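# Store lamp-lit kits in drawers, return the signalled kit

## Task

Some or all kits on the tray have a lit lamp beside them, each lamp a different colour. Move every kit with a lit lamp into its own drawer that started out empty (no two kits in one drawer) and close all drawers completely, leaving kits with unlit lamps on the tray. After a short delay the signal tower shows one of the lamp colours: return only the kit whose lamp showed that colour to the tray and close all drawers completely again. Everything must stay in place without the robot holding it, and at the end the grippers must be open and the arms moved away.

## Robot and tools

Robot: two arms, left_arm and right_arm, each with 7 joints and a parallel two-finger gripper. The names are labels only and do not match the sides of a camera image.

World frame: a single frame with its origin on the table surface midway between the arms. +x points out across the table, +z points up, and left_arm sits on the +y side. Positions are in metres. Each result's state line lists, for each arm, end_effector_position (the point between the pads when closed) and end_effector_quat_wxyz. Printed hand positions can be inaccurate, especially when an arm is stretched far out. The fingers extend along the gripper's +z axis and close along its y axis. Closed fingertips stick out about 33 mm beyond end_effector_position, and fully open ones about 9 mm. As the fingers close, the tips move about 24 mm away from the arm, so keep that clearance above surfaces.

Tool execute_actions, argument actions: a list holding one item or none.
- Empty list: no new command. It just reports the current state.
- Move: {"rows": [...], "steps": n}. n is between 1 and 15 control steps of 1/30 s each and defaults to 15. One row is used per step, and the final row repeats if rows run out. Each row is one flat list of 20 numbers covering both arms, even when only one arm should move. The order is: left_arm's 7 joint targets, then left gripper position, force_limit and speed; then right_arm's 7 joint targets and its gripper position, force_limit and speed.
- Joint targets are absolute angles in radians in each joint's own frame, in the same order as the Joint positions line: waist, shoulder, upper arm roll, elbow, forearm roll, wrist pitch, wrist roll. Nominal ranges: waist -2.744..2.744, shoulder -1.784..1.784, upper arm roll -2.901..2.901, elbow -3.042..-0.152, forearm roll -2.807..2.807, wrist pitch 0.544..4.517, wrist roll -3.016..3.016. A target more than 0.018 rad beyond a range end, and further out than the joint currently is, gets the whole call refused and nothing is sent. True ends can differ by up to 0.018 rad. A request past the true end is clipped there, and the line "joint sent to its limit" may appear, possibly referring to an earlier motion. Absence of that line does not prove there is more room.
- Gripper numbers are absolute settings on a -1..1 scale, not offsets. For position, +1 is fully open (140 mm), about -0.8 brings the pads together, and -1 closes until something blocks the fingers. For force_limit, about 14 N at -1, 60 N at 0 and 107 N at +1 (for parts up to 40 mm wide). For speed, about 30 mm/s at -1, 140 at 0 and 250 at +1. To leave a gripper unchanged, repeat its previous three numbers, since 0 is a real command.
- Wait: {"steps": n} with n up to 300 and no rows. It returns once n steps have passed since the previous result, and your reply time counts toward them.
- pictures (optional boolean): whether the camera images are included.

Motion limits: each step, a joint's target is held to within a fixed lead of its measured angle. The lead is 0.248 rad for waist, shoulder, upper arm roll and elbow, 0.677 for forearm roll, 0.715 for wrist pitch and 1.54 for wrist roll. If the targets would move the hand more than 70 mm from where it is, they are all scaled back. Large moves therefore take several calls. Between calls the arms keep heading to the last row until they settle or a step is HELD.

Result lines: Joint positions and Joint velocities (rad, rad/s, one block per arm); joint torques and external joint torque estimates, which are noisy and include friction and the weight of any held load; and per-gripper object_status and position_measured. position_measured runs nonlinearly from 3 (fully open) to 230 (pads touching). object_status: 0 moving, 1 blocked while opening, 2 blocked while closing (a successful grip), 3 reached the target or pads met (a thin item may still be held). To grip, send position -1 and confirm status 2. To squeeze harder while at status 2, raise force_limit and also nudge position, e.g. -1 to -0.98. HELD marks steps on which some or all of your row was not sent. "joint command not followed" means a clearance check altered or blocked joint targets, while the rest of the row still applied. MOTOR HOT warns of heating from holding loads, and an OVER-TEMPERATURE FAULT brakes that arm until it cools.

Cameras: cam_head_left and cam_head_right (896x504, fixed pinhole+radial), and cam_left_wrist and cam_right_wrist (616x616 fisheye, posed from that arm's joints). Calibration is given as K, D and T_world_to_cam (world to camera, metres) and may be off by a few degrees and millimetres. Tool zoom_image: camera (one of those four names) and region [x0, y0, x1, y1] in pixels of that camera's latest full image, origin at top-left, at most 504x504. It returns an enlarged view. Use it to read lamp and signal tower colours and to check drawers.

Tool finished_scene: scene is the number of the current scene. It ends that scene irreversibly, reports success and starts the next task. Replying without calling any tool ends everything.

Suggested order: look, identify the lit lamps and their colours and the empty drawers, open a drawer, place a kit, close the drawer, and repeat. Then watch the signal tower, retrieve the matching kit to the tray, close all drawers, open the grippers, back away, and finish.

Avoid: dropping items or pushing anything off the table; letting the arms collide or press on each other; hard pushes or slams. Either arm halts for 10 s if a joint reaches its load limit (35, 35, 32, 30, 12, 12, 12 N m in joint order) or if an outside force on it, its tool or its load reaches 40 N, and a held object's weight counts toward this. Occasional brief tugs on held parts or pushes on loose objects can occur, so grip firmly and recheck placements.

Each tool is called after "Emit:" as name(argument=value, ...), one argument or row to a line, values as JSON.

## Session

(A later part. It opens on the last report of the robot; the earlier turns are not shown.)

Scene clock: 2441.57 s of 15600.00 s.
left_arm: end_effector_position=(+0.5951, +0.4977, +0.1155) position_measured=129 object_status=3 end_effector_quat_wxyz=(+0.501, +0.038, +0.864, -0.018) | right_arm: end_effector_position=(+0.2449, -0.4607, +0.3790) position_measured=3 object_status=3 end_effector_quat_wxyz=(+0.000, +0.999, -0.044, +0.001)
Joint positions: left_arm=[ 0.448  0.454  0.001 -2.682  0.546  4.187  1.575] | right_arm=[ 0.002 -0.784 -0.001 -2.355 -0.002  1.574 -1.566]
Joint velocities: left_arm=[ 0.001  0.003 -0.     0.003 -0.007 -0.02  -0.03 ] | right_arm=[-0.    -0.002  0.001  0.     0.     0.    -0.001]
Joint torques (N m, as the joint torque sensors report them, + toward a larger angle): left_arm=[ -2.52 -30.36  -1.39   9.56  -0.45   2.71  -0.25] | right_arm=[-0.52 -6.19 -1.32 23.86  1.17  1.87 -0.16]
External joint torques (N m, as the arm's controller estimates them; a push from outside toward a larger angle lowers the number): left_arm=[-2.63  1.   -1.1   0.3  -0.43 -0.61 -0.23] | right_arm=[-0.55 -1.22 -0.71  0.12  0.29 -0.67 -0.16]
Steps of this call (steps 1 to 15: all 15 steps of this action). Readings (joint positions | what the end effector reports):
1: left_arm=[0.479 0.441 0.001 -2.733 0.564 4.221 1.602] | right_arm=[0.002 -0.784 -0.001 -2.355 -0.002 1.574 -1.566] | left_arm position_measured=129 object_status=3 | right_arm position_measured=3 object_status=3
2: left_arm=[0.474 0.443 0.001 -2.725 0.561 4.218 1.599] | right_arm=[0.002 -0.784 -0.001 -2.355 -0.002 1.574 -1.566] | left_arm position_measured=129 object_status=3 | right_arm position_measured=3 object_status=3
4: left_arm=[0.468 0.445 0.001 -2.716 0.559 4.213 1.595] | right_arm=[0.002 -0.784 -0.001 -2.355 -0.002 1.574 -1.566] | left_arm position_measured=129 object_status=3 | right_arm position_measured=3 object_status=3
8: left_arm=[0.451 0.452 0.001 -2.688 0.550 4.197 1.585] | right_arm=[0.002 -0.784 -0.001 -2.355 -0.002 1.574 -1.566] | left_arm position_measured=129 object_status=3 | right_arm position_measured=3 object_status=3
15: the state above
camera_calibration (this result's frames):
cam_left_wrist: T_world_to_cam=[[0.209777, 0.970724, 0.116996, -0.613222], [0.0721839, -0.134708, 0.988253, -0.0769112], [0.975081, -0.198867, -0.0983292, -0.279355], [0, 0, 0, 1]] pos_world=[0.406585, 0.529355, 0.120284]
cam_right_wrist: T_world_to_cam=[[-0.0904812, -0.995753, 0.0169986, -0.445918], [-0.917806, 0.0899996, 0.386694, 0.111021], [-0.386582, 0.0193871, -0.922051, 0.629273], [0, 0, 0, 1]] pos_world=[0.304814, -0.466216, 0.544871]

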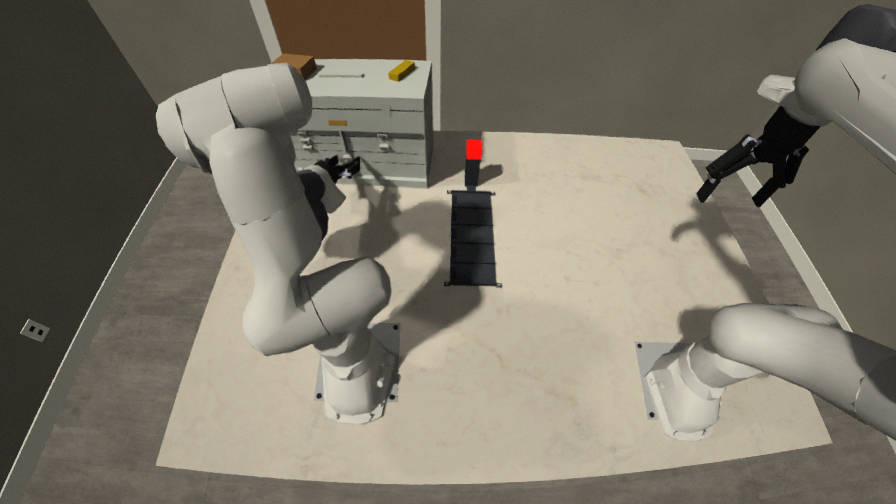

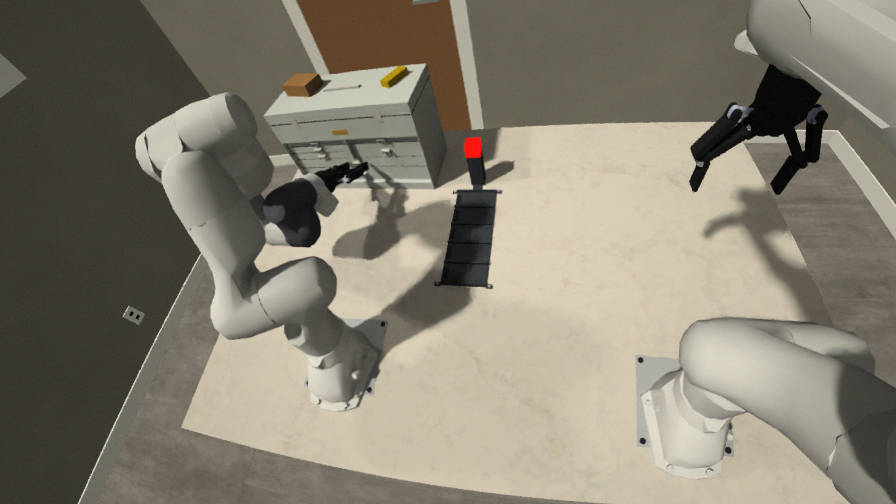

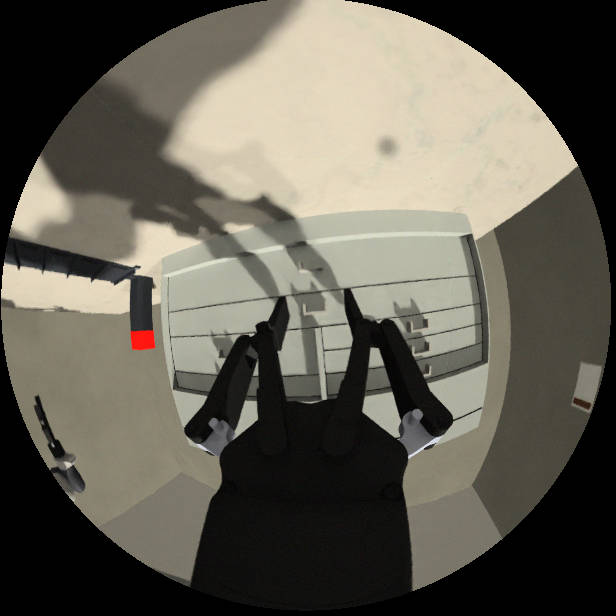

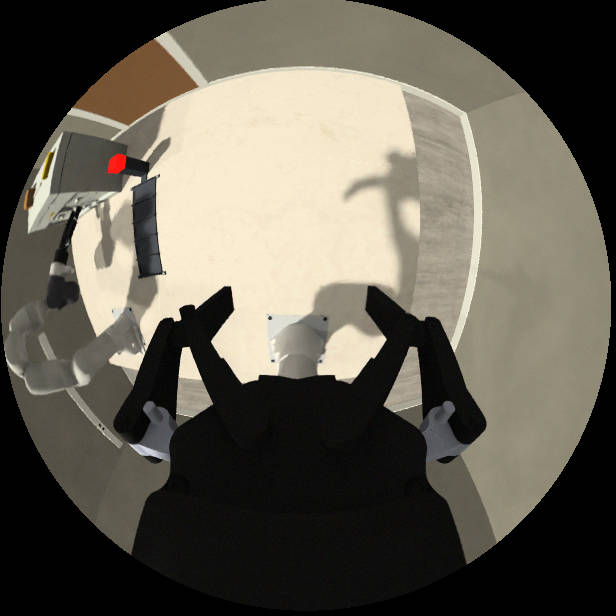

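Emit:
execute_actions(
  actions=[
    {"rows":[[0.445,0.456,0,-2.68,0.542,4.18,1.559,-1,0.3,0,0,-0.785,0,-2.356,0,1.571,-1.571,1,0,1]],"steps":15},
  ],
  pictures=false,
)

Emit:
execute_actions(
  actions=[
    {"rows":[[0.468,0.445,0,-2.713,0.561,4.208,1.59,-1,0.3,0,0,-0.785,0,-2.356,0,1.571,-1.571,1,0,1],[0.468,0.445,0,-2.713,0.561,4.208,1.59,-1,0.3,0,0,-0.785,0,-2.356,0,1.571,-1.571,1,0,1],[0.468,0.445,0,-2.713,0.561,4.208,1.59,-1,0.3,0,0,-0.785,0,-2.356,0,1.571,-1.571,1,0,1],[0.468,0.445,0,-2.713,0.561,4.208,1.59,-1,0.3,0,0,-0.785,0,-2.356,0,1.571,-1.571,1,0,1],[0.468,0.445,0,-2.713,0.561,4.208,1.59,-1,0.3,0,0,-0.785,0,-2.356,0,1.571,-1.571,1,0,1],[0.468,0.445,0,-2.713,0.561,4.208,1.59,-1,0.3,0,0,-0.785,0,-2.356,0,1.571,-1.571,1,0,1],[0.468,0.445,0,-2.713,0.561,4.208,1.59,-1,0.3,0,0,-0.785,0,-2.356,0,1.571,-1.571,1,0,1],[0.485,0.437,0,-2.741,0.572,4.228,1.605,-1,0.3,0,0,-0.785,0,-2.356,0,1.571,-1.571,1,0,1]],"steps":15},
  ],
  pictures=false,
)

Emit:
execute_actions(
  actions=[
    {"rows":[[0.503,0.43,0,-2.769,0.584,4.246,1.62,-1,0.3,0,0,-0.785,0,-2.356,0,1.571,-1.571,1,0,1],[0.503,0.43,0,-2.769,0.584,4.246,1.62,-1,0.3,0,0,-0.785,0,-2.356,0,1.571,-1.571,1,0,1],[0.503,0.43,0,-2.769,0.584,4.246,1.62,-1,0.3,0,0,-0.785,0,-2.356,0,1.571,-1.571,1,0,1],[0.503,0.43,0,-2.769,0.584,4.246,1.62,-1,0.3,0,0,-0.785,0,-2.356,0,1.571,-1.571,1,0,1],[0.503,0.43,0,-2.769,0.584,4.246,1.62,-1,0.3,0,0,-0.785,0,-2.356,0,1.571,-1.571,1,0,1],[0.503,0.43,0,-2.769,0.584,4.246,1.62,-1,0.3,0,0,-0.785,0,-2.356,0,1.571,-1.571,1,0,1],[0.503,0.43,0,-2.769,0.584,4.246,1.62,-1,0.3,0,0,-0.785,0,-2.356,0,1.571,-1.571,1,0,1],[0.522,0.424,0,-2.796,0.596,4.264,1.634,-1,0.3,0,0,-0.785,0,-2.356,0,1.571,-1.571,1,0,1]],"steps":15},
  ],
  pictures=false,
)

Emit:
execute_actions(
  actions=[
    {"rows":[[0.543,0.419,0,-2.823,0.61,4.281,1.65,-1,0.3,0,0,-0.785,0,-2.356,0,1.571,-1.571,1,0,1],[0.543,0.419,0,-2.823,0.61,4.281,1.65,-1,0.3,0,0,-0.785,0,-2.356,0,1.571,-1.571,1,0,1],[0.543,0.419,0,-2.823,0.61,4.281,1.65,-1,0.3,0,0,-0.785,0,-2.356,0,1.571,-1.571,1,0,1],[0.543,0.419,0,-2.823,0.61,4.281,1.65,-1,0.3,0,0,-0.785,0,-2.356,0,1.571,-1.571,1,0,1],[0.543,0.419,0,-2.823,0.61,4.281,1.65,-1,0.3,0,0,-0.785,0,-2.356,0,1.571,-1.571,1,0,1],[0.543,0.419,0,-2.823,0.61,4.281,1.65,-1,0.3,0,0,-0.785,0,-2.356,0,1.571,-1.571,1,0,1],[0.543,0.419,0,-2.823,0.61,4.281,1.65,-1,0.3,0,0,-0.785,0,-2.356,0,1.571,-1.571,1,0,1],[0.564,0.415,0,-2.849,0.625,4.297,1.666,-1,0.3,0,0,-0.785,0,-2.356,0,1.571,-1.571,1,0,1]],"steps":15},
  ],
  pictures=false,
)

Emit:
execute_actions(
  actions=[
    {"rows":[[0.587,0.412,0,-2.874,0.641,4.313,1.682,-1,0.3,0,0,-0.785,0,-2.356,0,1.571,-1.571,1,0,1],[0.587,0.412,0,-2.874,0.641,4.313,1.682,-1,0.3,0,0,-0.785,0,-2.356,0,1.571,-1.571,1,0,1],[0.587,0.412,0,-2.874,0.641,4.313,1.682,-1,0.3,0,0,-0.785,0,-2.356,0,1.571,-1.571,1,0,1],[0.587,0.412,0,-2.874,0.641,4.313,1.682,-1,0.3,0,0,-0.785,0,-2.356,0,1.571,-1.571,1,0,1],[0.587,0.412,0,-2.874,0.641,4.313,1.682,-1,0.3,0,0,-0.785,0,-2.356,0,1.571,-1.571,1,0,1],[0.587,0.412,0,-2.874,0.641,4.313,1.682,-1,0.3,0,0,-0.785,0,-2.356,0,1.571,-1.571,1,0,1],[0.587,0.412,0,-2.874,0.641,4.313,1.682,-1,0.3,0,0,-0.785,0,-2.356,0,1.571,-1.571,1,0,1],[0.61,0.409,0,-2.899,0.657,4.329,1.699,-1,0.3,0,0,-0.785,0,-2.356,0,1.571,-1.571,1,0,1]],"steps":15},
  ],
  pictures=false,
)

Emit:
execute_actions(
  actions=[
    {"rows":[[0.636,0.4065,0,-2.923,0.676,4.342,1.718,-1,0.3,0,0,-0.785,0,-2.356,0,1.571,-1.571,1,0,1],[0.636,0.4065,0,-2.923,0.676,4.342,1.718,-1,0.3,0,0,-0.785,0,-2.356,0,1.571,-1.571,1,0,1],[0.636,0.4065,0,-2.923,0.676,4.342,1.718,-1,0.3,0,0,-0.785,0,-2.356,0,1.571,-1.571,1,0,1],[0.636,0.4065,0,-2.923,0.676,4.342,1.718,-1,0.3,0,0,-0.785,0,-2.356,0,1.571,-1.571,1,0,1],[0.636,0.4065,0,-2.923,0.676,4.342,1.718,-1,0.3,0,0,-0.785,0,-2.356,0,1.571,-1.571,1,0,1],[0.636,0.4065,0,-2.923,0.676,4.342,1.718,-1,0.3,0,0,-0.785,0,-2.356,0,1.571,-1.571,1,0,1],[0.636,0.4065,0,-2.923,0.676,4.342,1.718,-1,0.3,0,0,-0.785,0,-2.356,0,1.571,-1.571,1,0,1],[0.663,0.404,0,-2.946,0.695,4.355,1.737,-1,0.3,0,0,-0.785,0,-2.356,0,1.571,-1.571,1,0,1]],"steps":15},
  ],
  pictures=false,
)

Emit:
execute_actions(
  actions=[
    {"rows":[[0.692,0.4025,0,-2.969,0.717,4.367,1.756,-1,0.3,0,0,-0.785,0,-2.356,0,1.571,-1.571,1,0,1]],"steps":15},
  ],
)

Scene clock: 2506.30 s of 15600.00 s.
left_arm: end_effector_position=(+0.5950, +0.4967, +0.1143) position_measured=194 object_status=0 end_effector_quat_wxyz=(+0.500, +0.035, +0.865, -0.021) | right_arm: end_effector_position=(+0.2449, -0.4607, +0.3790) position_measured=3 object_status=3 end_effector_quat_wxyz=(+0.000, +0.999, -0.044, +0.001)
Joint positions: left_arm=[ 0.447  0.454  0.001 -2.682  0.545  4.185  1.566] | right_arm=[ 0.002 -0.784 -0.001 -2.355 -0.002  1.574 -1.566]
Joint velocities: left_arm=[-0.    -0.001 -0.    -0.001 -0.    -0.     0.   ] | right_arm=[ 0.    -0.001  0.002  0.001  0.     0.     0.003]
Joint torques (N m, as the joint torque sensors report them, + toward a larger angle): left_arm=[ -1.58 -30.03  -0.08  10.26  -0.58   2.74  -0.26] | right_arm=[-0.4  -6.35 -1.32 23.91  1.2   1.9  -0.15]
External joint torques (N m, as the arm's controller estimates them; a push from outside toward a larger angle lowers the number): left_arm=[-1.53  1.36  0.36  1.   -0.58 -0.58 -0.24] | right_arm=[-0.39 -1.52 -0.64  0.24  0.32 -0.63 -0.15]
Steps of this call (steps 1 to 15: the robot went on to your last target; steps 16 to 90: nothing new was sent; then 61.23 s passed at rest; steps 91 to 105: all 15 steps of this action). Readings (joint positions | what the end effector reports):
91: left_arm=[0.448 0.454 0.001 -2.681 0.545 4.184 1.566] | right_arm=[0.002 -0.784 -0.001 -2.355 -0.002 1.574 -1.566] | left_arm position_measured=129 object_status=0 | right_arm position_measured=3 object_status=3
92: left_arm=[0.448 0.454 0.001 -2.681 0.545 4.184 1.566] | right_arm=[0.002 -0.784 -0.001 -2.355 -0.002 1.574 -1.566] | left_arm position_measured=135 object_status=0 | right_arm position_measured=3 object_status=3
94: left_arm=[0.448 0.454 0.001 -2.681 0.545 4.184 1.566] | right_arm=[0.002 -0.784 -0.001 -2.355 -0.002 1.574 -1.566] | left_arm position_measured=150 object_status=0 | right_arm position_measured=3 object_status=3
98: left_arm=[0.447 0.454 0.001 -2.682 0.546 4.184 1.566] | right_arm=[0.002 -0.784 -0.001 -2.355 -0.002 1.574 -1.566] | left_arm position_measured=181 object_status=0 | right_arm position_measured=3 object_status=3
105: the state above

Scene clock: 2506.80 s of 15600.00 s.
left_arm: end_effector_position=(+0.5740, +0.4981, +0.1146) position_measured=194 object_status=2 end_effector_quat_wxyz=(+0.500, +0.035, +0.865, -0.022) | right_arm: end_effector_position=(+0.2449, -0.4607, +0.3790) position_measured=3 object_status=3 end_effector_quat_wxyz=(+0.000, +0.999, -0.044, +0.001)
Joint positions: left_arm=[ 0.481  0.439 -0.001 -2.736  0.567  4.219  1.589] | right_arm=[ 0.002 -0.784 -0.001 -2.355 -0.002  1.574 -1.566]
Joint velocities: left_arm=[ 0.011  0.001 -0.001 -0.015  0.007  0.016  0.029] | right_arm=[ 0.    -0.002 -0.    -0.001  0.001  0.001  0.   ]
Joint torques (N m, as the joint torque sensors report them, + toward a larger angle): left_arm=[  0.56 -31.42   0.59   6.86   1.24   4.32   0.5 ] | right_arm=[-0.82 -6.12 -0.78 23.68  1.19  1.91 -0.17]
External joint torques (N m, as the arm's controller estimates them; a push from outside toward a larger angle lowers the number): left_arm=[ 0.7  -1.31  1.14 -1.72  1.18  0.97  0.52] | right_arm=[-0.85 -1.07 -0.13 -0.08  0.31 -0.63 -0.17]
Steps of this call (steps 1 to 15: all 15 steps of this action). Readings (joint positions | what the end effector reports):
1: left_arm=[0.451 0.452 -0.000 -2.687 0.547 4.187 1.567] | right_arm=[0.002 -0.784 -0.001 -2.355 -0.002 1.574 -1.566] | left_arm position_measured=194 object_status=2 | right_arm position_measured=3 object_status=3
2: left_arm=[0.455 0.450 -0.000 -2.695 0.550 4.191 1.569] | right_arm=[0.002 -0.784 -0.001 -2.355 -0.002 1.574 -1.566] | left_arm position_measured=194 object_status=2 | right_arm position_measured=3 object_status=3
4: left_arm=[0.460 0.447 -0.000 -2.703 0.554 4.196 1.572] | right_arm=[0.002 -0.784 -0.001 -2.355 -0.002 1.574 -1.566] | left_arm position_measured=194 object_status=2 | right_arm position_measured=3 object_status=3
8: left_arm=[0.467 0.445 -0.001 -2.714 0.558 4.203 1.578] | right_arm=[0.002 -0.784 -0.001 -2.355 -0.002 1.574 -1.566] | left_arm position_measured=194 object_status=2 | right_arm position_measured=3 object_status=3
15: the state above

Scene clock: 2507.30 s of 15600.00 s.
left_arm: end_effector_position=(+0.5522, +0.4995, +0.1148) position_measured=194 object_status=2 end_effector_quat_wxyz=(+0.500, +0.034, +0.865, -0.022) | right_arm: end_effector_position=(+0.2449, -0.4607, +0.3790) position_measured=3 object_status=3 end_effector_quat_wxyz=(+0.000, +0.999, -0.044, +0.001)
Joint positions: left_arm=[ 0.518  0.427 -0.001 -2.792  0.59   4.253  1.617] | right_arm=[ 0.002 -0.784 -0.001 -2.355 -0.002  1.574 -1.566]
Joint velocities: left_arm=[ 0.01  -0.001  0.001 -0.015  0.007  0.014  0.03 ] | right_arm=[-0.     0.001  0.001  0.     0.001  0.001 -0.001]
Joint torques (N m, as the joint torque sensors report them, + toward a larger angle): left_arm=[  0.73 -30.26   0.9    5.08   1.57   4.59   0.54] | right_arm=[-0.91 -6.15 -0.84 23.36  1.18  1.88 -0.15]
External joint torques (N m, as the arm's controller estimates them; a push from outside toward a larger angle lowers the number): left_arm=[ 0.86 -1.36  1.44 -2.55  1.46  1.24  0.55] | right_arm=[-0.92 -1.33 -0.18 -0.29  0.31 -0.65 -0.15]
Steps of this call (steps 1 to 15: all 15 steps of this action). Readings (joint positions | what the end effector reports):
1: left_arm=[0.485 0.437 -0.001 -2.742 0.569 4.221 1.592] | right_arm=[0.002 -0.784 -0.001 -2.355 -0.002 1.574 -1.566] | left_arm position_measured=194 object_status=2 | right_arm position_measured=3 object_status=3
2: left_arm=[0.490 0.435 -0.001 -2.750 0.572 4.226 1.594] | right_arm=[0.002 -0.784 -0.001 -2.355 -0.002 1.574 -1.566] | left_arm position_measured=194 object_status=2 | right_arm position_measured=3 object_status=3
4: left_arm=[0.496 0.433 -0.001 -2.759 0.576 4.232 1.598] | right_arm=[0.002 -0.784 -0.001 -2.355 -0.002 1.574 -1.566] | left_arm position_measured=194 object_status=2 | right_arm position_measured=3 object_status=3
8: left_arm=[0.503 0.431 -0.001 -2.770 0.581 4.238 1.605] | right_arm=[0.002 -0.784 -0.001 -2.355 -0.002 1.574 -1.566] | left_arm position_measured=194 object_status=2 | right_arm position_measured=3 object_status=3
15: the state above

Scene clock: 2507.80 s of 15600.00 s.
left_arm: end_effector_position=(+0.5306, +0.5009, +0.1150) position_measured=194 object_status=2 end_effector_quat_wxyz=(+0.501, +0.034, +0.865, -0.022) | right_arm: end_effector_position=(+0.2449, -0.4607, +0.3790) position_measured=3 object_status=3 end_effector_quat_wxyz=(+0.000, +0.999, -0.044, +0.001)
Joint positions: left_arm=[ 0.56   0.417 -0.002 -2.844  0.619  4.287  1.648] | right_arm=[ 0.002 -0.784 -0.001 -2.355 -0.002  1.574 -1.566]
Joint velocities: left_arm=[ 0.013 -0.    -0.    -0.014  0.01   0.013  0.033] | right_arm=[ 0.    -0.     0.001 -0.001 -0.     0.    -0.   ]
Joint torques (N m, as the joint torque sensors report them, + toward a larger angle): left_arm=[ -0.24 -28.32   1.38   4.21   1.63   4.65   0.62] | right_arm=[-0.65 -6.05 -1.3  23.5   1.22  1.98 -0.16]
External joint torques (N m, as the arm's controller estimates them; a push from outside toward a larger angle lowers the number): left_arm=[-0.09 -0.62  1.97 -2.53  1.45  1.31  0.62] | right_arm=[-0.68 -1.23 -0.67 -0.14  0.34 -0.55 -0.16]
Steps of this call (steps 1 to 15: all 15 steps of this action). Readings (joint positions | what the end effector reports):
1: left_arm=[0.523 0.425 -0.002 -2.797 0.594 4.256 1.620] | right_arm=[0.002 -0.784 -0.001 -2.355 -0.002 1.574 -1.566] | left_arm position_measured=194 object_status=2 | right_arm position_measured=3 object_status=3
2: left_arm=[0.528 0.423 -0.002 -2.805 0.597 4.260 1.622] | right_arm=[0.002 -0.784 -0.001 -2.355 -0.002 1.574 -1.566] | left_arm position_measured=194 object_status=2 | right_arm position_measured=3 object_status=3
4: left_arm=[0.535 0.422 -0.002 -2.814 0.601 4.266 1.627] | right_arm=[0.002 -0.784 -0.001 -2.355 -0.002 1.574 -1.566] | left_arm position_measured=194 object_status=2 | right_arm position_measured=3 object_status=3
8: left_arm=[0.544 0.420 -0.002 -2.823 0.607 4.273 1.634] | right_arm=[0.002 -0.784 -0.001 -2.355 -0.002 1.574 -1.566] | left_arm position_measured=194 object_status=2 | right_arm position_measured=3 object_status=3
15: the state above

Scene clock: 2508.30 s of 15600.00 s.
left_arm: end_effector_position=(+0.5094, +0.5022, +0.1151) position_measured=194 object_status=2 end_effector_quat_wxyz=(+0.501, +0.034, +0.864, -0.022) | right_arm: end_effector_position=(+0.2449, -0.4607, +0.3790) position_measured=3 object_status=3 end_effector_quat_wxyz=(+0.000, +0.999, -0.044, +0.001)
Joint positions: left_arm=[ 0.606  0.411 -0.002 -2.894  0.65   4.32   1.681] | right_arm=[ 0.002 -0.784 -0.001 -2.355 -0.002  1.574 -1.566]
Joint velocities: left_arm=[ 0.013 -0.     0.002 -0.013  0.01   0.01   0.036] | right_arm=[ 0.001  0.     0.    -0.     0.    -0.     0.   ]
Joint torques (N m, as the joint torque sensors report them, + toward a larger angle): left_arm=[  1.76 -27.34   0.62   2.02   1.81   4.52   0.45] | right_arm=[-0.66 -6.45 -0.73 23.47  1.21  1.86 -0.15]
External joint torques (N m, as the arm's controller estimates them; a push from outside toward a larger angle lowers the number): left_arm=[ 1.9  -0.83  1.23 -3.7   1.57  1.19  0.46] | right_arm=[-0.68 -1.61 -0.09 -0.21  0.33 -0.67 -0.15]
Steps of this call (steps 1 to 15: all 15 steps of this action). Readings (joint positions | what the end effector reports):
1: left_arm=[0.566 0.416 -0.002 -2.849 0.622 4.290 1.651] | right_arm=[0.002 -0.784 -0.001 -2.355 -0.002 1.574 -1.566] | left_arm position_measured=194 object_status=2 | right_arm position_measured=3 object_status=3
2: left_arm=[0.572 0.415 -0.002 -2.856 0.626 4.294 1.653] | right_arm=[0.002 -0.784 -0.001 -2.355 -0.002 1.574 -1.566] | left_arm position_measured=194 object_status=2 | right_arm position_measured=3 object_status=3
4: left_arm=[0.579 0.414 -0.002 -2.865 0.631 4.300 1.658] | right_arm=[0.002 -0.784 -0.001 -2.355 -0.002 1.574 -1.566] | left_arm position_measured=194 object_status=2 | right_arm position_measured=3 object_status=3
8: left_arm=[0.588 0.413 -0.003 -2.874 0.638 4.306 1.666] | right_arm=[0.002 -0.784 -0.001 -2.355 -0.002 1.574 -1.566] | left_arm position_measured=194 object_status=2 | right_arm position_measured=3 object_status=3
15: the state above

Scene clock: 2508.80 s of 15600.00 s.
left_arm: end_effector_position=(+0.4886, +0.5035, +0.1153) position_measured=194 object_status=2 end_effector_quat_wxyz=(+0.501, +0.034, +0.864, -0.022) | right_arm: end_effector_position=(+0.2449, -0.4607, +0.3790) position_measured=3 object_status=3 end_effector_quat_wxyz=(+0.000, +0.999, -0.044, +0.001)
Joint positions: left_arm=[ 0.659  0.406 -0.002 -2.941  0.688  4.347  1.717] | right_arm=[ 0.002 -0.784 -0.001 -2.355 -0.002  1.574 -1.566]
Joint velocities: left_arm=[ 0.017 -0.002  0.001 -0.01   0.015  0.007  0.039] | right_arm=[-0.    -0.001 -0.001  0.    -0.     0.    -0.   ]
Joint torques (N m, as the joint torque sensors report them, + toward a larger angle): left_arm=[  0.52 -26.5    1.66   1.83   1.79   4.47   0.46] | right_arm=[-0.82 -6.55 -1.27 23.65  1.22  1.9  -0.17]
External joint torques (N m, as the arm's controller estimates them; a push from outside toward a larger angle lowers the number): left_arm=[ 0.64 -1.1   2.29 -2.92  1.47  1.15  0.46] | right_arm=[-0.76 -1.72 -0.52 -0.02  0.35 -0.63 -0.17]
Steps of this call (steps 1 to 15: all 15 steps of this action). Readings (joint positions | what the end effector reports):
1: left_arm=[0.612 0.410 -0.003 -2.899 0.655 4.322 1.684] | right_arm=[0.002 -0.784 -0.001 -2.355 -0.002 1.574 -1.566] | left_arm position_measured=194 object_status=2 | right_arm position_measured=3 object_status=3
2: left_arm=[0.619 0.409 -0.003 -2.906 0.660 4.325 1.687] | right_arm=[0.002 -0.784 -0.001 -2.355 -0.002 1.574 -1.566] | left_arm position_measured=194 object_status=2 | right_arm position_measured=3 object_status=3
4: left_arm=[0.627 0.408 -0.002 -2.914 0.665 4.331 1.692] | right_arm=[0.002 -0.784 -0.001 -2.355 -0.002 1.574 -1.566] | left_arm position_measured=194 object_status=2 | right_arm position_measured=3 object_status=3
8: left_arm=[0.638 0.407 -0.003 -2.922 0.674 4.335 1.701] | right_arm=[0.002 -0.784 -0.001 -2.355 -0.002 1.574 -1.566] | left_arm position_measured=194 object_status=2 | right_arm position_measured=3 object_status=3
15: the state above

Scene clock: 2509.30 s of 15600.00 s.
left_arm: end_effector_position=(+0.4777, +0.5042, +0.1154) position_measured=194 object_status=2 end_effector_quat_wxyz=(+0.501, +0.036, +0.864, -0.021) | right_arm: end_effector_position=(+0.2449, -0.4607, +0.3790) position_measured=3 object_status=3 end_effector_quat_wxyz=(+0.000, +0.999, -0.044, +0.001)
Joint positions: left_arm=[ 0.689  0.404 -0.002 -2.965  0.711  4.359  1.742] | right_arm=[ 0.002 -0.784 -0.001 -2.355 -0.002  1.574 -1.566]
Joint velocities: left_arm=[ 0.001 -0.001  0.    -0.002  0.001  0.001  0.01 ] | right_arm=[ 0.001  0.001  0.001 -0.     0.001  0.001 -0.001]
Joint torques (N m, as the joint torque sensors report them, + toward a larger angle): left_arm=[  1.59 -25.63   0.91   0.89   2.11   4.57   0.69] | right_arm=[-0.81 -6.08 -1.01 23.8   1.17  1.93 -0.16]
External joint torques (N m, as the arm's controller estimates them; a push from outside toward a larger angle lowers the number): left_arm=[ 1.63 -0.8   1.48 -3.22  1.77  1.28  0.71] | right_arm=[-0.86 -1.3  -0.42  0.16  0.29 -0.6  -0.16]
Steps of this call (steps 1 to 15: all 15 steps of this action). Readings (joint positions | what the end effector reports):
1: left_arm=[0.666 0.405 -0.003 -2.946 0.694 4.348 1.721] | right_arm=[0.002 -0.784 -0.001 -2.355 -0.002 1.574 -1.566] | left_arm position_measured=194 object_status=2 | right_arm position_measured=3 object_status=3
2: left_arm=[0.673 0.404 -0.003 -2.952 0.699 4.352 1.724] | right_arm=[0.002 -0.784 -0.001 -2.355 -0.002 1.574 -1.566] | left_arm position_measured=194 object_status=2 | right_arm position_measured=3 object_status=3
4: left_arm=[0.682 0.404 -0.003 -2.960 0.705 4.356 1.729] | right_arm=[0.002 -0.784 -0.001 -2.355 -0.002 1.574 -1.566] | left_arm position_measured=194 object_status=2 | right_arm position_measured=3 object_status=3
8: left_arm=[0.688 0.404 -0.002 -2.964 0.710 4.359 1.737] | right_arm=[0.002 -0.784 -0.001 -2.355 -0.002 1.574 -1.566] | left_arm position_measured=194 object_status=2 | right_arm position_measured=3 object_status=3
15: the state above
camera_calibration (this result's frames):
cam_left_wrist: T_world_to_cam=[[0.208247, 0.9719, 0.109742, -0.593926], [0.0729022, -0.127313, 0.98918, -0.0716909], [0.975356, -0.197993, -0.0973662, -0.164279], [0, 0, 0, 1]] pos_world=[0.28914, 0.535583, 0.120098]
cam_right_wrist: T_world_to_cam=[[-0.0904811, -0.995753, 0.0169985, -0.445918], [-0.917806, 0.0899995, 0.386694, 0.111021], [-0.386582, 0.0193873, -0.922051, 0.629273], [0, 0, 0, 1]] pos_world=[0.304814, -0.466216, 0.544871]

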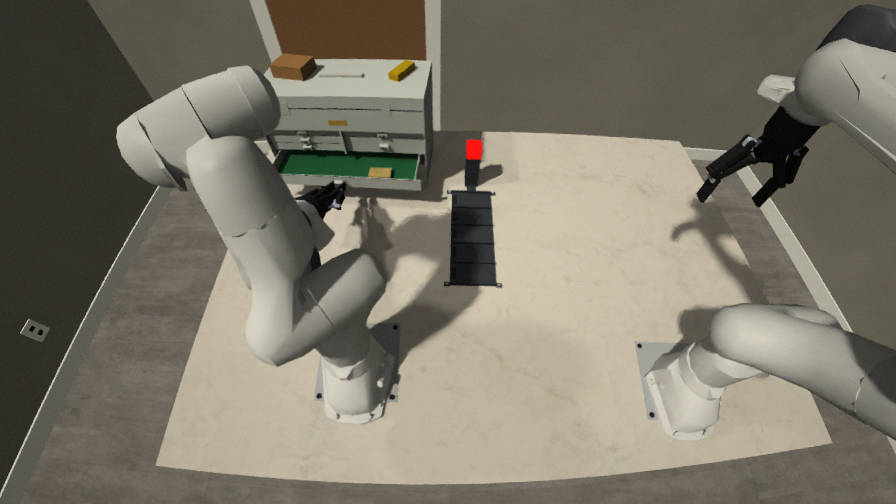

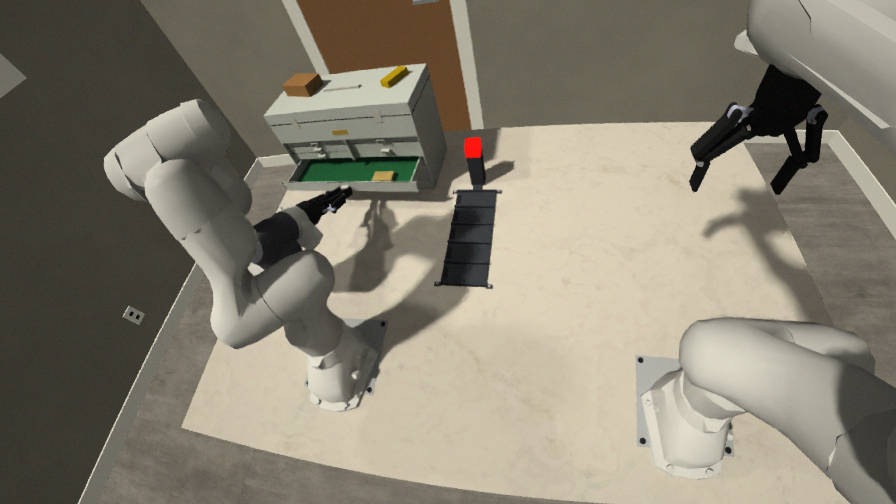

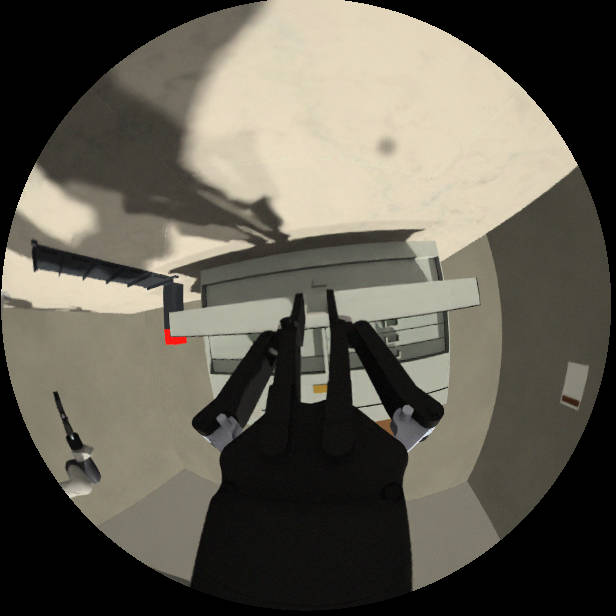

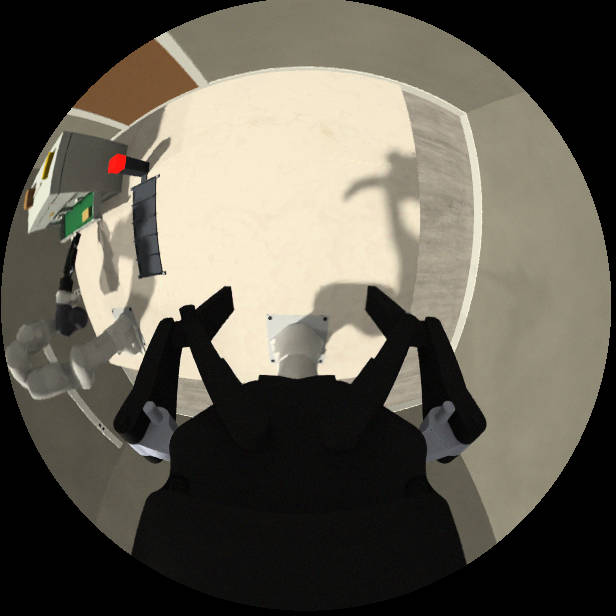

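Emit:
execute_actions(
  actions=[
    {"rows":[[0.689,0.404,0,-2.965,0.711,4.359,1.745,0,0,1,0,-0.785,0,-2.356,0,1.571,-1.571,1,0,1]],"steps":10},
  ],
  pictures=false,
)

Emit:
execute_actions(
  actions=[
    {"rows":[[0.722,0.402,0,-2.991,0.738,4.377,1.772,0,0,1,0,-0.785,0,-2.356,0,1.571,-1.571,1,0,1],[0.722,0.402,0,-2.991,0.738,4.377,1.772,0,0,1,0,-0.785,0,-2.356,0,1.571,-1.571,1,0,1],[0.722,0.402,0,-2.991,0.738,4.377,1.772,0,0,1,0,-0.785,0,-2.356,0,1.571,-1.571,1,0,1],[0.722,0.402,0,-2.991,0.738,4.377,1.772,0,0,1,0,-0.785,0,-2.356,0,1.571,-1.571,1,0,1],[0.753,0.401,0,-3.011,0.763,4.387,1.79,0,0,1,0,-0.785,0,-2.356,0,1.571,-1.571,1,0,1],[0.753,0.401,0,-3.011,0.763,4.387,1.79,0,0,1,0,-0.785,0,-2.356,0,1.571,-1.571,1,0,1],[0.753,0.401,0,-3.011,0.763,4.387,1.79,0,0,1,0,-0.785,0,-2.356,0,1.571,-1.571,1,0,1],[0.753,0.401,0,-3.011,0.763,4.387,1.79,0,0,1,0,-0.785,0,-2.356,0,1.571,-1.571,1,0,1],[0.775,0.4,0,-3.022,0.78,4.394,1.8,0,0,1,0,-0.785,0,-2.356,0,1.571,-1.571,1,0,1]],"steps":15},
  ],
  pictures=false,
)

Emit:
execute_actions(
  actions=[
    {"rows":[[0.9,0.26,0,-3.01,0.55,4.26,1.72,0,0,1,0,-0.785,0,-2.356,0,1.571,-1.571,1,0,1]],"steps":15},
  ],
  pictures=false,
)

Emit:
execute_actions(
  actions=[
    {"rows":[[0.9,-0.1,0,-3.0,0.1,3.8,1.65,0,0,1,0,-0.785,0,-2.356,0,1.571,-1.571,1,0,1]],"steps":15},
  ],
  pictures=false,
)

Emit:
execute_actions(
  actions=[
    {"rows":[[0.9,-0.6,0,-2.85,0,3.0,1.62,0.2,0,1,0,-0.785,0,-2.356,0,1.571,-1.571,1,0,1]],"steps":15},
  ],
  pictures=false,
)

Emit:
execute_actions(
  actions=[
    {"rows":[[0.6,-0.62,0,-2.5,0,1.95,1.62,0.2,0,1,0,-0.785,0,-2.356,0,1.571,-1.571,1,0,1]],"steps":15},
  ],
  pictures=false,
)

Scene clock: 2527.07 s of 15600.00 s.
left_arm: end_effector_position=(+0.4775, +0.5042, +0.1153) position_measured=129 object_status=0 end_effector_quat_wxyz=(+0.501, +0.036, +0.864, -0.020) | right_arm: end_effector_position=(+0.2449, -0.4607, +0.3790) position_measured=3 object_status=3 end_effector_quat_wxyz=(+0.000, +0.999, -0.044, +0.001)
Joint positions: left_arm=[ 0.69   0.404 -0.002 -2.965  0.711  4.359  1.744] | right_arm=[ 0.002 -0.784 -0.001 -2.355 -0.002  1.574 -1.566]
Joint velocities: left_arm=[ 0.001  0.001 -0.001  0.001  0.001  0.001 -0.   ] | right_arm=[-0.    -0.    -0.    -0.002 -0.001 -0.    -0.   ]
Joint torques (N m, as the joint torque sensors report them, + toward a larger angle): left_arm=[ -1.16 -24.43   0.57   3.89   0.43   3.31   0.15] | right_arm=[-1.02 -6.1  -1.32 23.56  1.21  1.9  -0.19]
External joint torques (N m, as the arm's controller estimates them; a push from outside toward a larger angle lowers the number): left_arm=[-1.15  0.33  1.12 -0.21  0.1   0.03  0.17] | right_arm=[-1.   -1.29 -0.62 -0.06  0.34 -0.63 -0.19]
Steps of this call (steps 1 to 15: the robot went on to your last target; steps 16 to 190: nothing new was sent; then 11.10 s passed at rest; steps 191 to 200: all 10 steps of this action). Readings (joint positions | what the end effector reports):
191: left_arm=[0.690 0.404 -0.002 -2.966 0.711 4.359 1.744] | right_arm=[0.002 -0.784 -0.001 -2.355 -0.002 1.574 -1.566] | left_arm position_measured=194 object_status=0 | right_arm position_measured=3 object_status=3
192: left_arm=[0.690 0.404 -0.002 -2.965 0.711 4.359 1.744] | right_arm=[0.002 -0.784 -0.001 -2.355 -0.002 1.574 -1.566] | left_arm position_measured=191 object_status=0 | right_arm position_measured=3 object_status=3
194: left_arm=[0.690 0.404 -0.002 -2.965 0.711 4.359 1.744] | right_arm=[0.002 -0.784 -0.001 -2.355 -0.002 1.574 -1.566] | left_arm position_measured=164 object_status=0 | right_arm position_measured=3 object_status=3
198: left_arm=[0.690 0.404 -0.002 -2.965 0.711 4.359 1.744] | right_arm=[0.002 -0.784 -0.001 -2.355 -0.002 1.574 -1.566] | left_arm position_measured=129 object_status=0 | right_arm position_measured=3 object_status=3
200: the state above

Scene clock: 2527.57 s of 15600.00 s.
left_arm: end_effector_position=(+0.4519, +0.5058, +0.1164) position_measured=129 object_status=3 end_effector_quat_wxyz=(+0.502, +0.028, +0.864, -0.025) | right_arm: end_effector_position=(+0.2449, -0.4607, +0.3790) position_measured=3 object_status=3 end_effector_quat_wxyz=(+0.000, +0.999, -0.044, +0.001)
Joint positions: left_arm=[ 0.771  0.402 -0.001 -3.02   0.773  4.386  1.779] | right_arm=[ 0.002 -0.784 -0.001 -2.355 -0.002  1.574 -1.566]
Joint velocities: left_arm=[ 0.017 -0.001  0.    -0.009  0.035  0.022  0.047] | right_arm=[-0.001  0.    -0.002  0.001 -0.001 -0.001 -0.   ]
Joint torques (N m, as the joint torque sensors report them, + toward a larger angle): left_arm=[ -0.12 -25.06   0.75   1.94   1.24   4.     0.53] | right_arm=[-0.51 -5.73 -1.29 23.82  1.14  1.93 -0.12]
External joint torques (N m, as the arm's controller estimates them; a push from outside toward a larger angle lowers the number): left_arm=[ 0.04 -1.58  1.49 -1.01  0.8   0.77  0.55] | right_arm=[-0.47 -0.82 -0.58  0.12  0.27 -0.6  -0.12]
Steps of this call (steps 1 to 15: all 15 steps of this action). Readings (joint positions | what the end effector reports):
1: left_arm=[0.696 0.403 -0.003 -2.970 0.717 4.361 1.746] | right_arm=[0.002 -0.784 -0.001 -2.355 -0.002 1.574 -1.566] | left_arm position_measured=129 object_status=0 | right_arm position_measured=3 object_status=3
2: left_arm=[0.704 0.403 -0.002 -2.977 0.721 4.363 1.748] | right_arm=[0.002 -0.784 -0.001 -2.355 -0.002 1.574 -1.566] | left_arm position_measured=129 object_status=0 | right_arm position_measured=3 object_status=3
4: left_arm=[0.713 0.403 -0.002 -2.985 0.727 4.366 1.751] | right_arm=[0.002 -0.784 -0.001 -2.355 -0.002 1.574 -1.566] | left_arm position_measured=129 object_status=3 | right_arm position_measured=3 object_status=3
8: left_arm=[0.743 0.403 -0.001 -3.005 0.749 4.375 1.763] | right_arm=[0.002 -0.784 -0.001 -2.355 -0.002 1.574 -1.566] | left_arm position_measured=129 object_status=3 | right_arm position_measured=3 object_status=3
15: the state above

Scene clock: 2528.07 s of 15600.00 s.
left_arm: end_effector_position=(+0.4283, +0.6485, +0.1343) position_measured=129 object_status=3 end_effector_quat_wxyz=(+0.480, -0.098, +0.866, +0.098) | right_arm: end_effector_position=(+0.2449, -0.4607, +0.3790) position_measured=3 object_status=3 end_effector_quat_wxyz=(+0.000, +0.999, -0.044, +0.001)
Joint positions: left_arm=[ 0.897  0.262  0.    -3.01   0.558  4.274  1.74 ] | right_arm=[ 0.002 -0.784 -0.001 -2.355 -0.002  1.574 -1.566]
Joint velocities: left_arm=[ 0.004 -0.003  0.001  0.001 -0.049 -0.059 -0.044] | right_arm=[ 0.001  0.002  0.001  0.001 -0.    -0.     0.   ]
Joint torques (N m, as the joint torque sensors report them, + toward a larger angle): left_arm=[  1.49 -24.07   0.2    5.72  -0.26   2.75  -0.15] | right_arm=[-0.54 -6.2  -0.93 23.59  1.19  1.87 -0.16]
External joint torques (N m, as the arm's controller estimates them; a push from outside toward a larger angle lowers the number): left_arm=[ 1.53 -1.24  0.5  -0.69 -0.43 -0.6  -0.13] | right_arm=[-0.58 -1.45 -0.34 -0.02  0.31 -0.65 -0.16]
Steps of this call (steps 1 to 15: all 15 steps of this action). Readings (joint positions | what the end effector reports):
1: left_arm=[0.782 0.390 -0.005 -3.022 0.753 4.375 1.777] | right_arm=[0.002 -0.784 -0.001 -2.355 -0.002 1.574 -1.566] | left_arm position_measured=129 object_status=3 | right_arm position_measured=3 object_status=3
2: left_arm=[0.800 0.370 -0.005 -3.021 0.730 4.365 1.775] | right_arm=[0.002 -0.784 -0.001 -2.355 -0.002 1.574 -1.566] | left_arm position_measured=129 object_status=3 | right_arm position_measured=3 object_status=3
4: left_arm=[0.835 0.330 -0.004 -3.018 0.680 4.344 1.769] | right_arm=[0.002 -0.784 -0.001 -2.355 -0.002 1.574 -1.566] | left_arm position_measured=129 object_status=3 | right_arm position_measured=3 object_status=3
8: left_arm=[0.887 0.273 -0.000 -3.010 0.596 4.303 1.755] | right_arm=[0.002 -0.784 -0.001 -2.355 -0.002 1.574 -1.566] | left_arm position_measured=129 object_status=3 | right_arm position_measured=3 object_status=3
15: the state above

Scene clock: 2528.57 s of 15600.00 s.
left_arm: end_effector_position=(+0.3605, +0.7911, +0.1869) position_measured=129 object_status=3 end_effector_quat_wxyz=(+0.404, -0.295, +0.840, +0.210) | right_arm: end_effector_position=(+0.2449, -0.4607, +0.3790) position_measured=3 object_status=3 end_effector_quat_wxyz=(+0.000, +0.999, -0.044, +0.001)
Joint positions: left_arm=[ 0.899 -0.097 -0.001 -2.998  0.118  3.847  1.679] | right_arm=[ 0.002 -0.784 -0.001 -2.355 -0.002  1.574 -1.566]
Joint velocities: left_arm=[-0.    -0.013 -0.    -0.01  -0.132 -0.263 -0.073] | right_arm=[ 0.001 -0.    -0.001  0.001 -0.     0.    -0.001]
Joint torques (N m, as the joint torque sensors report them, + toward a larger angle): left_arm=[  0.05 -19.38   0.62  13.88  -0.37   2.86  -0.29] | right_arm=[-0.76 -5.94 -1.21 23.68  1.18  1.86 -0.11]
External joint torques (N m, as the arm's controller estimates them; a push from outside toward a larger angle lowers the number): left_arm=[ 0.29 -0.75  0.91 -0.52 -0.57 -0.63 -0.28] | right_arm=[-0.75 -1.06 -0.53 -0.02  0.3  -0.68 -0.11]
Steps of this call (steps 1 to 15: all 15 steps of this action). Readings (joint positions | what the end effector reports):
1: left_arm=[0.895 0.242 -0.002 -3.013 0.520 4.240 1.737] | right_arm=[0.002 -0.784 -0.001 -2.355 -0.002 1.574 -1.566] | left_arm position_measured=129 object_status=3 | right_arm position_measured=3 object_status=3
2: left_arm=[0.895 0.209 -0.002 -3.013 0.475 4.205 1.733] | right_arm=[0.002 -0.784 -0.001 -2.355 -0.002 1.574 -1.566] | left_arm position_measured=129 object_status=3 | right_arm position_measured=3 object_status=3
4: left_arm=[0.896 0.129 -0.002 -3.011 0.387 4.131 1.726] | right_arm=[0.002 -0.784 -0.001 -2.355 -0.002 1.574 -1.566] | left_arm position_measured=129 object_status=3 | right_arm position_measured=3 object_status=3
8: left_arm=[0.898 -0.045 -0.001 -3.000 0.214 3.972 1.705] | right_arm=[0.002 -0.784 -0.001 -2.355 -0.002 1.574 -1.566] | left_arm position_measured=129 object_status=3 | right_arm position_measured=3 object_status=3
15: the state above

Scene clock: 2529.07 s of 15600.00 s.
left_arm: end_effector_position=(+0.3353, +0.8099, +0.3046) position_measured=104 object_status=3 end_effector_quat_wxyz=(+0.343, -0.376, +0.841, +0.184) | right_arm: end_effector_position=(+0.2449, -0.4607, +0.3790) position_measured=3 object_status=3 end_effector_quat_wxyz=(+0.000, +0.999, -0.044, +0.001)
Joint positions: left_arm=[ 0.898 -0.597 -0.001 -2.848  0.005  3.051  1.637] | right_arm=[ 0.002 -0.784 -0.001 -2.355 -0.002  1.574 -1.566]
Joint velocities: left_arm=[-0.001 -0.001 -0.    -0.018 -0.014 -0.289 -0.034] | right_arm=[ 0.     0.001  0.002 -0.    -0.     0.    -0.001]
Joint torques (N m, as the joint torque sensors report them, + toward a larger angle): left_arm=[  0.39 -11.78   1.23  23.72  -0.06   2.96  -0.36] | right_arm=[-0.26 -6.36 -0.87 23.8   1.19  1.87 -0.21]
External joint torques (N m, as the arm's controller estimates them; a push from outside toward a larger angle lowers the number): left_arm=[ 0.44 -0.54  1.78 -0.63 -0.71 -0.68 -0.34] | right_arm=[-0.26 -1.54 -0.21  0.15  0.31 -0.66 -0.21]
Steps of this call (steps 1 to 15: all 15 steps of this action). Readings (joint positions | what the end effector reports):
1: left_arm=[0.898 -0.137 -0.002 -2.977 0.094 3.721 1.674] | right_arm=[0.002 -0.784 -0.001 -2.355 -0.002 1.574 -1.566] | left_arm position_measured=129 object_status=0 | right_arm position_measured=3 object_status=3
2: left_arm=[0.898 -0.208 -0.002 -2.941 0.072 3.591 1.669] | right_arm=[0.002 -0.784 -0.001 -2.355 -0.002 1.574 -1.566] | left_arm position_measured=117 object_status=0 | right_arm position_measured=3 object_status=3
4: left_arm=[0.898 -0.364 -0.001 -2.885 0.042 3.397 1.661] | right_arm=[0.002 -0.784 -0.001 -2.355 -0.002 1.574 -1.566] | left_arm position_measured=104 object_status=0 | right_arm position_measured=3 object_status=3
8: left_arm=[0.898 -0.572 -0.001 -2.841 0.015 3.190 1.649] | right_arm=[0.002 -0.784 -0.001 -2.355 -0.002 1.574 -1.566] | left_arm position_measured=104 object_status=0 | right_arm position_measured=3 object_status=3
15: the state above

Scene clock: 2529.57 s of 15600.00 s.
left_arm: end_effector_position=(+0.3784, +0.6602, +0.3168) position_measured=104 object_status=3 end_effector_quat_wxyz=(+0.147, -0.277, +0.948, +0.054) | right_arm: end_effector_position=(+0.2449, -0.4607, +0.3790) position_measured=3 object_status=3 end_effector_quat_wxyz=(+0.000, +0.999, -0.044, +0.001)
Joint positions: left_arm=[ 0.617 -0.618 -0.    -2.517  0.001  2.214  1.634] | right_arm=[ 0.002 -0.784 -0.001 -2.355 -0.002  1.574 -1.566]
Joint velocities: left_arm=[-0.144 -0.006 -0.001  0.159 -0.002 -1.212 -0.015] | right_arm=[ 0.     0.001  0.     0.001 -0.     0.002  0.   ]
Joint torques (N m, as the joint torque sensors report them, + toward a larger angle): left_arm=[ -1.47 -12.07   0.26  23.64   0.73   2.4   -0.26] | right_arm=[-0.48 -6.2  -1.4  23.33  1.16  1.95 -0.17]
External joint torques (N m, as the arm's controller estimates them; a push from outside toward a larger angle lowers the number): left_arm=[-2.52 -1.38  0.27 -0.43 -0.05 -0.8  -0.25] | right_arm=[-0.51 -1.25 -0.77 -0.44  0.28 -0.59 -0.17]
Steps of this call (steps 1 to 15: all 15 steps of this action). Readings (joint positions | what the end effector reports):
1: left_arm=[0.871 -0.596 0.007 -2.824 0.002 2.986 1.637] | right_arm=[0.002 -0.784 -0.001 -2.355 -0.002 1.574 -1.566] | left_arm position_measured=104 object_status=3 | right_arm position_measured=3 object_status=3
2: left_arm=[0.834 -0.596 0.008 -2.787 0.001 2.921 1.637] | right_arm=[0.002 -0.784 -0.001 -2.355 -0.002 1.574 -1.566] | left_arm position_measured=104 object_status=3 | right_arm position_measured=3 object_status=3
4: left_arm=[0.760 -0.600 0.006 -2.704 0.001 2.785 1.636] | right_arm=[0.002 -0.784 -0.001 -2.355 -0.002 1.574 -1.566] | left_arm position_measured=104 object_status=3 | right_arm position_measured=3 object_status=3
8: left_arm=[0.675 -0.613 -0.000 -2.590 0.001 2.544 1.636] | right_arm=[0.002 -0.784 -0.001 -2.355 -0.002 1.574 -1.566] | left_arm position_measured=104 object_status=3 | right_arm position_measured=3 object_status=3
15: the state above


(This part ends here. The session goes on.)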